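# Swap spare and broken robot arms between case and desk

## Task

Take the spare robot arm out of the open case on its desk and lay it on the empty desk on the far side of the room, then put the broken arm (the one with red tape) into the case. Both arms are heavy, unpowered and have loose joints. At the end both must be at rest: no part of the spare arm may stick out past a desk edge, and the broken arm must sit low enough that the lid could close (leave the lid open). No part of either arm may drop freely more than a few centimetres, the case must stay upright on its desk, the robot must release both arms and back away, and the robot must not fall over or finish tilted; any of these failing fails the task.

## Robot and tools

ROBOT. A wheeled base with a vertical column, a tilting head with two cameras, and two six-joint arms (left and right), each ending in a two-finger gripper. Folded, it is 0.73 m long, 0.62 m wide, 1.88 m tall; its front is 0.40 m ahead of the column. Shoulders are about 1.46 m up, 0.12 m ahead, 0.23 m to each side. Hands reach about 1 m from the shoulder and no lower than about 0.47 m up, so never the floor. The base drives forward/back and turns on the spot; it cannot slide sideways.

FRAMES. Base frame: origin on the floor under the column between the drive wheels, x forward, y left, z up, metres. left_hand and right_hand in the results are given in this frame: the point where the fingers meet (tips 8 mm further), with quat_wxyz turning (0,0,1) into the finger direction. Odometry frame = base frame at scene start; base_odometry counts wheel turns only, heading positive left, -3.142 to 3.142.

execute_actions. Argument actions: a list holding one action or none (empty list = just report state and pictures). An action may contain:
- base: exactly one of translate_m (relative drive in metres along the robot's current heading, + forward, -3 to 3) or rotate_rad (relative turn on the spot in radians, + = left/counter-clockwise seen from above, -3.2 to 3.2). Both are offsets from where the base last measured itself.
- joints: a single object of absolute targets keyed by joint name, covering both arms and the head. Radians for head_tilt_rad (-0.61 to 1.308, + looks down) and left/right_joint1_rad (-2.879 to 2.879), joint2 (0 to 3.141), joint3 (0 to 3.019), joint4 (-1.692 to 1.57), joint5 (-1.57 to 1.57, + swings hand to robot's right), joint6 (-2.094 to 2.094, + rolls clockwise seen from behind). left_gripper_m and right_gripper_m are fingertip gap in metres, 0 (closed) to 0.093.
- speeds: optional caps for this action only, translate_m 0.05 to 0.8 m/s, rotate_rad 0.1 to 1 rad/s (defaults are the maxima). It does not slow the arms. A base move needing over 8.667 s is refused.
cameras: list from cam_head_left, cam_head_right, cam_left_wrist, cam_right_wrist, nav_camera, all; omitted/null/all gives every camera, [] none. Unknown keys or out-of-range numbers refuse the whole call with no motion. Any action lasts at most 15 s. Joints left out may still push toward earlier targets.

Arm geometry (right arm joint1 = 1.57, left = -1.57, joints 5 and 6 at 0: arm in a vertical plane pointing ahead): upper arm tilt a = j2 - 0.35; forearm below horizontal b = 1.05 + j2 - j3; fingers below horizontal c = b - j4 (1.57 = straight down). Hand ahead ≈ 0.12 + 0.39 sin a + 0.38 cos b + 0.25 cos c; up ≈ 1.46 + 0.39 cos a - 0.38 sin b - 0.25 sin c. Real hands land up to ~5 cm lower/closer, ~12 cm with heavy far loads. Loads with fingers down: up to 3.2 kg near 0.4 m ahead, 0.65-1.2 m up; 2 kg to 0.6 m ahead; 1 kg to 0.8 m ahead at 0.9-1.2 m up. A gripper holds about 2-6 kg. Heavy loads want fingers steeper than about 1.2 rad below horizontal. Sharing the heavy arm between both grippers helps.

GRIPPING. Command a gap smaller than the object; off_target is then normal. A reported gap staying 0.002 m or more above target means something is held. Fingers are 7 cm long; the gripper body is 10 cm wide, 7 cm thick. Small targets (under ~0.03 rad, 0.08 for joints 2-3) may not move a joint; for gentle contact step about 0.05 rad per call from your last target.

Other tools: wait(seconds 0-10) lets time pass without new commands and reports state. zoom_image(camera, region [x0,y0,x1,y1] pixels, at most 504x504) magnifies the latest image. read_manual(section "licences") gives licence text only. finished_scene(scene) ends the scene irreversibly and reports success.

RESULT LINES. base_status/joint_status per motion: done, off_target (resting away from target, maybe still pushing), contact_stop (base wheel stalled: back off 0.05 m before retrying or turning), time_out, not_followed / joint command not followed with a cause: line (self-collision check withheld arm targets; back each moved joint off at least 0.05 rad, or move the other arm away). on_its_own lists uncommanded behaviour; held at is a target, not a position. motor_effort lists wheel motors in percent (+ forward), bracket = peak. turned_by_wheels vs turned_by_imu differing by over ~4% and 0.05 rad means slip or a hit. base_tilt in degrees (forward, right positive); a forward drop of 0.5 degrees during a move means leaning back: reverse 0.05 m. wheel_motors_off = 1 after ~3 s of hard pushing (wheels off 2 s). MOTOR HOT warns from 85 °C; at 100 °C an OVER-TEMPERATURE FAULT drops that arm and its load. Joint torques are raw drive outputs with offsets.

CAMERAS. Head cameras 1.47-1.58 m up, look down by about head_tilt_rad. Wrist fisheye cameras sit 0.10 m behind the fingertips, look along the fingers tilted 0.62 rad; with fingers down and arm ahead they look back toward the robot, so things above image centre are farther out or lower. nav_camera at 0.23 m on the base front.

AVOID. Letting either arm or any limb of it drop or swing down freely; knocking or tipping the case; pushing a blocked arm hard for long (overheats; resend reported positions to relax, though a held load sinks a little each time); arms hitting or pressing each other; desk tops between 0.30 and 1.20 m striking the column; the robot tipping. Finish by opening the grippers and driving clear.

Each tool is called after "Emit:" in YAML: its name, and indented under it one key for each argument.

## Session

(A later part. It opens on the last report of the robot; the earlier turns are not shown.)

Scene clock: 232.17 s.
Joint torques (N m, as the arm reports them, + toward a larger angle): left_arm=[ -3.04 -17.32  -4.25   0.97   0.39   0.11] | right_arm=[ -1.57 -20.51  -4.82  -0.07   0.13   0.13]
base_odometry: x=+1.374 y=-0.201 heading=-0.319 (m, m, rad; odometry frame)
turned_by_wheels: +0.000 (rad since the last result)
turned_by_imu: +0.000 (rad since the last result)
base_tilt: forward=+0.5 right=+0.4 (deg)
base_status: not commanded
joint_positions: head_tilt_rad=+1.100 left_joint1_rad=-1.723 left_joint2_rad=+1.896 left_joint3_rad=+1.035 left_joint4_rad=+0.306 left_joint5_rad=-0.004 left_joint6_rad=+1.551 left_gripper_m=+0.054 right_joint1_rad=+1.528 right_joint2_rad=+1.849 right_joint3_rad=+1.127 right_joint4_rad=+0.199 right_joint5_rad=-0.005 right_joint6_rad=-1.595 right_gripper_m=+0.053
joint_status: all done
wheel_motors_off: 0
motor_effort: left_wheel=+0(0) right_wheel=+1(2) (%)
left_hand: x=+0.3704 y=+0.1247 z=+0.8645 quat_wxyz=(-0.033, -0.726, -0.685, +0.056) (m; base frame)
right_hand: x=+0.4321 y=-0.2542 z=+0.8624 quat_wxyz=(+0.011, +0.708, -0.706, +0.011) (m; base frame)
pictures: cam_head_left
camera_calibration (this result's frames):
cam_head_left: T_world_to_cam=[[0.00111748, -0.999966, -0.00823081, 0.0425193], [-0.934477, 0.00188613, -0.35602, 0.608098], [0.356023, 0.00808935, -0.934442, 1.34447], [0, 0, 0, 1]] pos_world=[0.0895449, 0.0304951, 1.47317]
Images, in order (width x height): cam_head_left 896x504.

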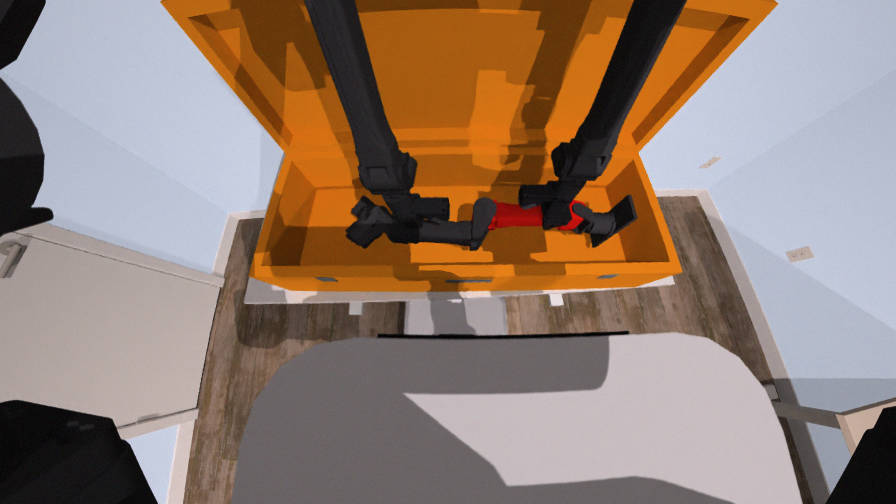

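Unfolding well.

Emit:
execute_actions:
  actions:
    - {"joints":{"left_joint1_rad":-1.725,"left_joint2_rad":1.88,"left_joint3_rad":1.06,"right_joint2_rad":1.81,"right_joint3_rad":1.13}}
  cameras: []

Emit:
execute_actions:
  actions:
    - {"joints":{"left_joint2_rad":1.93,"left_joint3_rad":1.11,"right_joint2_rad":1.85,"right_joint3_rad":1.17}}
  cameras: []

Emit:
execute_actions:
  actions:
    - {"joints":{"left_joint2_rad":1.98,"left_joint3_rad":1.16,"right_joint2_rad":1.89,"right_joint3_rad":1.21}}
  cameras: []

Emit:
execute_actions:
  actions:
    - {"joints":{"left_joint1_rad":-1.715,"left_joint2_rad":2.03,"left_joint3_rad":1.21,"right_joint2_rad":1.93,"right_joint3_rad":1.245}}
  cameras: []

Emit:
execute_actions:
  actions:
    - {"joints":{"left_joint2_rad":2.08,"left_joint3_rad":1.255,"right_joint2_rad":1.97,"right_joint3_rad":1.27}}
  cameras: []

Emit:
execute_actions:
  actions:
    - {"joints":{"left_joint2_rad":2.125,"left_joint3_rad":1.28,"right_joint2_rad":2.0,"right_joint3_rad":1.28}}
  cameras: ["cam_head_left"]

Scene clock: 239.40 s.
Joint torques (N m, as the arm reports them, + toward a larger angle): left_arm=[ -2.73 -17.63  -4.35   0.99   0.24   0.07] | right_arm=[ -1.42 -20.35  -4.98   0.     0.14   0.07]
base_odometry: x=+1.374 y=-0.201 heading=-0.319 (m, m, rad; odometry frame)
turned_by_wheels: +0.000 (rad since the last result)
turned_by_imu: -0.001 (rad since the last result)
base_tilt: forward=+0.5 right=+0.4 (deg)
base_status: not commanded
joint_positions: head_tilt_rad=+1.100 left_joint1_rad=-1.718 left_joint2_rad=+1.948 left_joint3_rad=+1.087 left_joint4_rad=+0.307 left_joint5_rad=-0.001 left_joint6_rad=+1.556 left_gripper_m=+0.054 right_joint1_rad=+1.528 right_joint2_rad=+1.889 right_joint3_rad=+1.163 right_joint4_rad=+0.199 right_joint5_rad=-0.006 right_joint6_rad=-1.592 right_gripper_m=+0.053
joint_status: all done
wheel_motors_off: 0
motor_effort: left_wheel=+1(0) right_wheel=+1(1) (%)
left_hand: x=+0.3704 y=+0.1247 z=+0.8444 quat_wxyz=(-0.033, -0.727, -0.684, +0.055) (m; base frame)
right_hand: x=+0.4307 y=-0.2547 z=+0.8475 quat_wxyz=(+0.012, +0.707, -0.707, +0.010) (m; base frame)
pictures: none
No camera images: the call's "cameras" was empty. Leave "cameras" out to get every camera's image.

Scene clock: 240.17 s.
Joint torques (N m, as the arm reports them, + toward a larger angle): left_arm=[ -2.66 -16.74  -3.8    0.97   0.41   0.06] | right_arm=[ -1.5  -20.44  -5.29  -0.01   0.13   0.04]
base_odometry: x=+1.374 y=-0.201 heading=-0.319 (m, m, rad; odometry frame)
turned_by_wheels: +0.000 (rad since the last result)
turned_by_imu: +0.000 (rad since the last result)
base_tilt: forward=+0.5 right=+0.4 (deg)
base_status: not commanded
joint_positions: head_tilt_rad=+1.100 left_joint1_rad=-1.717 left_joint2_rad=+1.986 left_joint3_rad=+1.127 left_joint4_rad=+0.309 left_joint5_rad=-0.005 left_joint6_rad=+1.560 left_gripper_m=+0.054 right_joint1_rad=+1.527 right_joint2_rad=+1.929 right_joint3_rad=+1.205 right_joint4_rad=+0.200 right_joint5_rad=-0.007 right_joint6_rad=-1.589 right_gripper_m=+0.053
joint_status: all done
wheel_motors_off: 0
motor_effort: left_wheel=+0(0) right_wheel=+2(0) (%)
left_hand: x=+0.3723 y=+0.1241 z=+0.8296 quat_wxyz=(-0.034, -0.728, -0.683, +0.052) (m; base frame)
right_hand: x=+0.4321 y=-0.2554 z=+0.8319 quat_wxyz=(+0.011, +0.706, -0.708, +0.011) (m; base frame)
pictures: none
No camera images: the call's "cameras" was empty. Leave "cameras" out to get every camera's image.

Scene clock: 240.83 s.
Joint torques (N m, as the arm reports them, + toward a larger angle): left_arm=[ -2.7  -15.51  -3.03   0.92   0.11   0.08] | right_arm=[ -1.27 -19.65  -4.4   -0.22  -0.14   0.09]
base_odometry: x=+1.374 y=-0.201 heading=-0.319 (m, m, rad; odometry frame)
turned_by_wheels: +0.000 (rad since the last result)
turned_by_imu: +0.000 (rad since the last result)
base_tilt: forward=+0.5 right=+0.4 (deg)
base_status: not commanded
joint_positions: head_tilt_rad=+1.100 left_joint1_rad=-1.718 left_joint2_rad=+2.025 left_joint3_rad=+1.168 left_joint4_rad=+0.309 left_joint5_rad=+0.001 left_joint6_rad=+1.556 left_gripper_m=+0.054 right_joint1_rad=+1.525 right_joint2_rad=+1.958 right_joint3_rad=+1.237 right_joint4_rad=+0.200 right_joint5_rad=+0.001 right_joint6_rad=-1.594 right_gripper_m=+0.053
joint_status: all done
wheel_motors_off: 0
motor_effort: left_wheel=+0(1) right_wheel=+0(1) (%)
left_hand: x=+0.3715 y=+0.1204 z=+0.8149 quat_wxyz=(-0.036, -0.727, -0.684, +0.054) (m; base frame)
right_hand: x=+0.4335 y=-0.2586 z=+0.8206 quat_wxyz=(+0.014, +0.707, -0.707, +0.015) (m; base frame)
pictures: none
No camera images: the call's "cameras" was empty. Leave "cameras" out to get every camera's image.

Scene clock: 241.47 s.
Joint torques (N m, as the arm reports them, + toward a larger angle): left_arm=[ -2.27 -16.88  -4.22   0.84   0.08   0.1 ] | right_arm=[ -0.46 -18.2   -3.5    0.18  -0.02   0.1 ]
base_odometry: x=+1.374 y=-0.201 heading=-0.319 (m, m, rad; odometry frame)
turned_by_wheels: +0.000 (rad since the last result)
turned_by_imu: +0.000 (rad since the last result)
base_tilt: forward=+0.5 right=+0.4 (deg)
base_status: not commanded
joint_positions: head_tilt_rad=+1.100 left_joint1_rad=-1.713 left_joint2_rad=+2.091 left_joint3_rad=+1.235 left_joint4_rad=+0.313 left_joint5_rad=+0.003 left_joint6_rad=+1.554 left_gripper_m=+0.054 right_joint1_rad=+1.525 right_joint2_rad=+1.980 right_joint3_rad=+1.260 right_joint4_rad=+0.197 right_joint5_rad=-0.003 right_joint6_rad=-1.596 right_gripper_m=+0.053
joint_status: all done
wheel_motors_off: 0
motor_effort: left_wheel=+0(1) right_wheel=+0(2) (%)
left_hand: x=+0.3691 y=+0.1207 z=+0.7891 quat_wxyz=(-0.037, -0.725, -0.686, +0.052) (m; base frame)
right_hand: x=+0.4331 y=-0.2582 z=+0.8120 quat_wxyz=(+0.013, +0.708, -0.706, +0.013) (m; base frame)
pictures: none
No camera images: the call's "cameras" was empty. Leave "cameras" out to get every camera's image.

Scene clock: 242.00 s.
Joint torques (N m, as the arm reports them, + toward a larger angle): left_arm=[ -2.49 -13.73  -2.09   0.83   0.17   0.1 ] | right_arm=[ -1.25 -15.5   -1.54   0.2    0.04   0.09]
base_odometry: x=+1.374 y=-0.201 heading=-0.319 (m, m, rad; odometry frame)
turned_by_wheels: +0.000 (rad since the last result)
turned_by_imu: +0.000 (rad since the last result)
base_tilt: forward=+0.5 right=+0.4 (deg)
base_status: not commanded
joint_positions: head_tilt_rad=+1.100 left_joint1_rad=-1.713 left_joint2_rad=+2.105 left_joint3_rad=+1.250 left_joint4_rad=+0.313 left_joint5_rad=+0.001 left_joint6_rad=+1.554 left_gripper_m=+0.054 right_joint1_rad=+1.525 right_joint2_rad=+1.986 right_joint3_rad=+1.267 right_joint4_rad=+0.193 right_joint5_rad=-0.003 right_joint6_rad=-1.596 right_gripper_m=+0.053
joint_status: all done
wheel_motors_off: 0
motor_effort: left_wheel=+1(2) right_wheel=+1(0) (%)
left_hand: x=+0.3692 y=+0.1204 z=+0.7837 quat_wxyz=(-0.037, -0.725, -0.686, +0.050) (m; base frame)
right_hand: x=+0.4330 y=-0.2583 z=+0.8098 quat_wxyz=(+0.013, +0.708, -0.706, +0.012) (m; base frame)
pictures: none
No camera images: the call's "cameras" was empty. Leave "cameras" out to get every camera's image.

Scene clock: 242.53 s.
Joint torques (N m, as the arm reports them, + toward a larger angle): left_arm=[ -2.5  -10.14  -0.48   0.81   0.17   0.1 ] | right_arm=[ -0.92 -12.3   -0.67   0.47   0.03   0.11]
base_odometry: x=+1.374 y=-0.201 heading=-0.319 (m, m, rad; odometry frame)
turned_by_wheels: +0.000 (rad since the last result)
turned_by_imu: +0.000 (rad since the last result)
base_tilt: forward=+0.5 right=+0.4 (deg)
base_status: not commanded
joint_positions: head_tilt_rad=+1.100 left_joint1_rad=-1.713 left_joint2_rad=+2.106 left_joint3_rad=+1.252 left_joint4_rad=+0.313 left_joint5_rad=+0.001 left_joint6_rad=+1.554 left_gripper_m=+0.054 right_joint1_rad=+1.525 right_joint2_rad=+1.986 right_joint3_rad=+1.269 right_joint4_rad=+0.191 right_joint5_rad=-0.003 right_joint6_rad=-1.596 right_gripper_m=+0.053
joint_status: all done
wheel_motors_off: 0
motor_effort: left_wheel=+1(1) right_wheel=+1(1) (%)
left_hand: x=+0.3695 y=+0.1203 z=+0.7832 quat_wxyz=(-0.037, -0.725, -0.686, +0.050) (m; base frame)
right_hand: x=+0.4330 y=-0.2583 z=+0.8095 quat_wxyz=(+0.014, +0.708, -0.706, +0.012) (m; base frame)
pictures: cam_head_left
camera_calibration (this result's frames):
cam_head_left: T_world_to_cam=[[0.00111748, -0.999966, -0.00823081, 0.0425193], [-0.934477, 0.00188613, -0.356019, 0.608098], [0.356023, 0.00808935, -0.934442, 1.34447], [0, 0, 0, 1]] pos_world=[0.0895449, 0.0304951, 1.47317]
Images, in order (width x height): cam_head_left 896x504.

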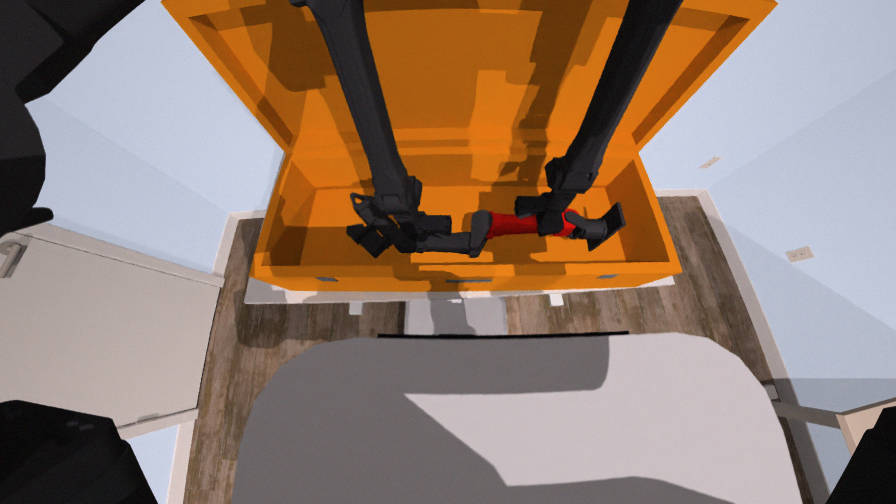

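Emit:
execute_actions:
  actions:
    - {"joints":{"left_gripper_m":0.085,"right_gripper_m":0.093,"left_joint2_rad":2.11,"left_joint3_rad":1.25,"left_joint4_rad":0.32}}
  cameras: []

Emit:
execute_actions:
  actions:
    - {"joints":{"left_joint2_rad":2.02,"left_joint3_rad":1.17,"right_joint2_rad":1.89,"right_joint3_rad":1.185}}
  cameras: []

Emit:
execute_actions:
  actions:
    - {"joints":{"left_joint2_rad":1.92,"left_joint3_rad":1.07,"right_joint2_rad":1.79,"right_joint3_rad":1.085}}
  cameras: ["cam_head_left","cam_left_wrist"]

Scene clock: 245.90 s.
Joint torques (N m, as the arm reports them, + toward a larger angle): left_arm=[ -2.22 -11.07  -2.56   0.46   0.18   0.12] | right_arm=[ -1.7  -13.7   -1.55   0.29  -0.1    0.14]
base_odometry: x=+1.374 y=-0.201 heading=-0.319 (m, m, rad; odometry frame)
turned_by_wheels: +0.000 (rad since the last result)
turned_by_imu: -0.001 (rad since the last result)
base_tilt: forward=+0.5 right=+0.3 (deg)
base_status: not commanded
joint_positions: head_tilt_rad=+1.100 left_joint1_rad=-1.713 left_joint2_rad=+2.106 left_joint3_rad=+1.250 left_joint4_rad=+0.313 left_joint5_rad=+0.001 left_joint6_rad=+1.554 left_gripper_m=+0.085 right_joint1_rad=+1.525 right_joint2_rad=+1.987 right_joint3_rad=+1.279 right_joint4_rad=+0.191 right_joint5_rad=-0.002 right_joint6_rad=-1.596 right_gripper_m=+0.093
joint_status: all done
wheel_motors_off: 0
motor_effort: left_wheel=-1(0) right_wheel=+0(1) (%)
left_hand: x=+0.3686 y=+0.1204 z=+0.7834 quat_wxyz=(-0.036, -0.725, -0.686, +0.051) (m; base frame)
right_hand: x=+0.4391 y=-0.2587 z=+0.8087 quat_wxyz=(+0.011, +0.708, -0.706, +0.016) (m; base frame)
pictures: none
No camera images: the call's "cameras" was empty. Leave "cameras" out to get every camera's image.

Scene clock: 246.73 s.
Joint torques (N m, as the arm reports them, + toward a larger angle): left_arm=[ -2.32 -11.94  -2.69   0.48   0.16   0.1 ] | right_arm=[ -0.71 -14.94  -1.95   0.47  -0.03   0.1 ]
base_odometry: x=+1.374 y=-0.201 heading=-0.319 (m, m, rad; odometry frame)
turned_by_wheels: +0.000 (rad since the last result)
turned_by_imu: +0.000 (rad since the last result)
base_tilt: forward=+0.5 right=+0.4 (deg)
base_status: not commanded
joint_positions: head_tilt_rad=+1.100 left_joint1_rad=-1.713 left_joint2_rad=+2.023 left_joint3_rad=+1.173 left_joint4_rad=+0.313 left_joint5_rad=+0.001 left_joint6_rad=+1.554 left_gripper_m=+0.085 right_joint1_rad=+1.525 right_joint2_rad=+1.896 right_joint3_rad=+1.187 right_joint4_rad=+0.191 right_joint5_rad=-0.002 right_joint6_rad=-1.596 right_gripper_m=+0.093
joint_status: all done
wheel_motors_off: 0
motor_effort: left_wheel=+0(0) right_wheel=+0(1) (%)
left_hand: x=+0.3769 y=+0.1236 z=+0.8140 quat_wxyz=(-0.038, -0.725, -0.686, +0.049) (m; base frame)
right_hand: x=+0.4395 y=-0.2574 z=+0.8436 quat_wxyz=(+0.011, +0.708, -0.706, +0.016) (m; base frame)
pictures: none
No camera images: the call's "cameras" was empty. Leave "cameras" out to get every camera's image.

Scene clock: 247.60 s.
Joint torques (N m, as the arm reports them, + toward a larger angle): left_arm=[ -2.05 -12.15  -2.84   0.45   0.17   0.11] | right_arm=[ -0.97 -14.    -2.25   0.01   0.     0.12]
base_odometry: x=+1.374 y=-0.201 heading=-0.319 (m, m, rad; odometry frame)
turned_by_wheels: +0.000 (rad since the last result)
turned_by_imu: +0.000 (rad since the last result)
base_tilt: forward=+0.5 right=+0.4 (deg)
base_status: not commanded
joint_positions: head_tilt_rad=+1.100 left_joint1_rad=-1.713 left_joint2_rad=+1.921 left_joint3_rad=+1.074 left_joint4_rad=+0.313 left_joint5_rad=+0.001 left_joint6_rad=+1.554 left_gripper_m=+0.085 right_joint1_rad=+1.525 right_joint2_rad=+1.794 right_joint3_rad=+1.088 right_joint4_rad=+0.191 right_joint5_rad=-0.002 right_joint6_rad=-1.596 right_gripper_m=+0.093
joint_status: all done
wheel_motors_off: 0
motor_effort: left_wheel=-1(2) right_wheel=-1(1) (%)
left_hand: x=+0.3813 y=+0.1280 z=+0.8525 quat_wxyz=(-0.040, -0.725, -0.686, +0.047) (m; base frame)
right_hand: x=+0.4384 y=-0.2558 z=+0.8826 quat_wxyz=(+0.010, +0.708, -0.706, +0.016) (m; base frame)
pictures: cam_head_left, cam_left_wrist
camera_calibration (this result's frames):
cam_head_left: T_world_to_cam=[[0.00111748, -0.999966, -0.00823081, 0.0425193], [-0.934477, 0.00188613, -0.35602, 0.608098], [0.356023, 0.00808935, -0.934442, 1.34447], [0, 0, 0, 1]] pos_world=[0.0895449, 0.0304951, 1.47317]
cam_left_wrist: T_world_to_cam=[[-0.99879, 0.0435473, 0.0228295, 0.351159], [0.0491289, 0.865232, 0.498959, -0.551455], [0.00197557, 0.499477, -0.866325, 0.80158], [0, 0, 0, 1]] pos_world=[0.376244, 0.0614738, 0.961565]
Images, in order (width x height): cam_head_left 896x504, cam_left_wrist 504x504.

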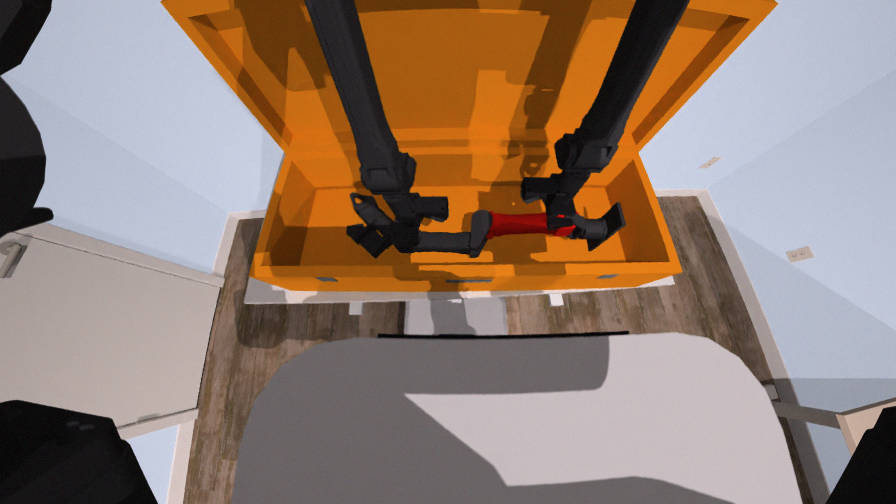

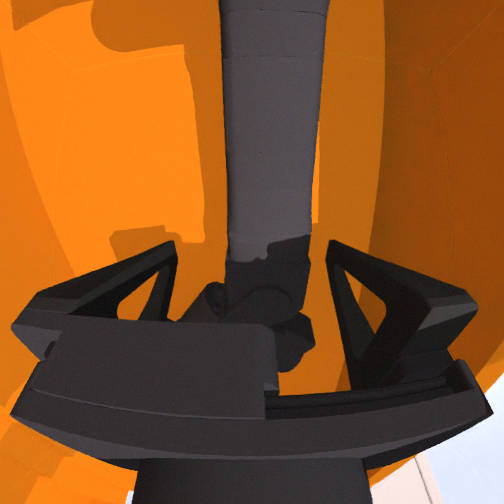

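Emit:
execute_actions:
  actions:
    - {"joints":{"left_joint2_rad":1.4,"left_joint3_rad":0.68,"left_joint4_rad":0.2,"right_joint2_rad":1.37,"right_joint3_rad":0.78,"right_joint4_rad":0.06}}
  cameras: []

Emit:
execute_actions:
  actions:
    - {"base":{"translate_m":-0.8},"joints":{"head_tilt_rad":0.7,"left_joint1_rad":-1.5}}
  cameras: ["cam_head_left"]

Scene clock: 251.83 s.
Joint torques (N m, as the arm reports them, + toward a larger angle): left_arm=[ -1.31 -10.28  -2.01  -0.12   0.16   0.1 ] | right_arm=[ -0.2  -12.03  -0.64   0.32  -0.02   0.07]
base_odometry: x=+1.374 y=-0.201 heading=-0.319 (m, m, rad; odometry frame)
turned_by_wheels: +0.000 (rad since the last result)
turned_by_imu: -0.001 (rad since the last result)
base_tilt: forward=+0.5 right=+0.4 (deg)
base_status: not commanded
joint_positions: head_tilt_rad=+1.100 left_joint1_rad=-1.713 left_joint2_rad=+1.392 left_joint3_rad=+0.690 left_joint4_rad=+0.210 left_joint5_rad=+0.001 left_joint6_rad=+1.554 left_gripper_m=+0.085 right_joint1_rad=+1.525 right_joint2_rad=+1.353 right_joint3_rad=+0.783 right_joint4_rad=+0.059 right_joint5_rad=-0.002 right_joint6_rad=-1.596 right_gripper_m=+0.093
joint_status: all done
wheel_motors_off: 0
motor_effort: left_wheel=-2(0) right_wheel=+1(1) (%)
left_hand: x=+0.3940 y=+0.1494 z=+1.0320 quat_wxyz=(-0.055, -0.724, -0.687, +0.033) (m; base frame)
right_hand: x=+0.4345 y=-0.2498 z=+1.0349 quat_wxyz=(+0.009, +0.708, -0.706, +0.018) (m; base frame)
pictures: none
No camera images: the call's "cameras" was empty. Leave "cameras" out to get every camera's image.

Scene clock: 254.73 s.
Joint torques (N m, as the arm reports them, + toward a larger angle): left_arm=[  0.4  -10.27  -1.4   -0.2    0.11   0.1 ] | right_arm=[ -0.22 -11.45  -0.3    0.33   0.01   0.13]
base_odometry: x=+0.614 y=+0.050 heading=-0.318 (m, m, rad; odometry frame)
turned_by_wheels: +0.001 (rad since the last result)
turned_by_imu: +0.002 (rad since the last result)
base_tilt: forward=+0.5 right=+0.4 (deg)
base_status: done
joint_positions: head_tilt_rad=+0.716 left_joint1_rad=-1.494 left_joint2_rad=+1.392 left_joint3_rad=+0.680 left_joint4_rad=+0.210 left_joint5_rad=-0.001 left_joint6_rad=+1.554 left_gripper_m=+0.085 right_joint1_rad=+1.525 right_joint2_rad=+1.358 right_joint3_rad=+0.778 right_joint4_rad=+0.059 right_joint5_rad=-0.002 right_joint6_rad=-1.596 right_gripper_m=+0.093
joint_status: all done
wheel_motors_off: 0
motor_effort: left_wheel=+2(57) right_wheel=-1(47) (%)
left_hand: x=+0.3896 y=+0.2649 z=+1.0293 quat_wxyz=(+0.016, -0.687, -0.725, -0.032) (m; base frame)
right_hand: x=+0.4290 y=-0.2497 z=+1.0336 quat_wxyz=(+0.012, +0.708, -0.706, +0.014) (m; base frame)
pictures: cam_head_left
camera_calibration (this result's frames):
cam_head_left: T_world_to_cam=[[0.00411846, -0.999966, -0.00721341, 0.0408025], [-0.733155, 0.00188613, -0.680058, 1.09705], [0.680049, 0.00808935, -0.733122, 1.01823], [0, 0, 0, 1]] pos_world=[0.111694, 0.0304951, 1.49284]
Images, in order (width x height): cam_head_left 896x504.

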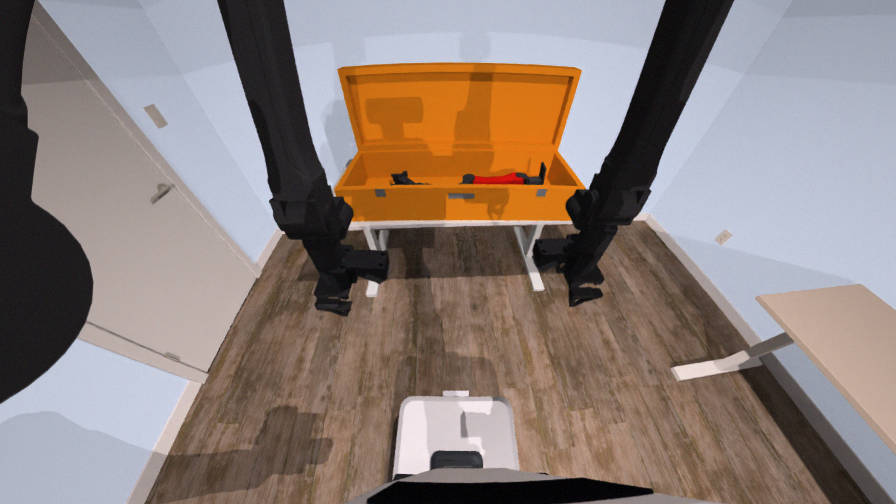

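Emit:
finished_scene:
  scene: 2

The scene is finished: the task was done.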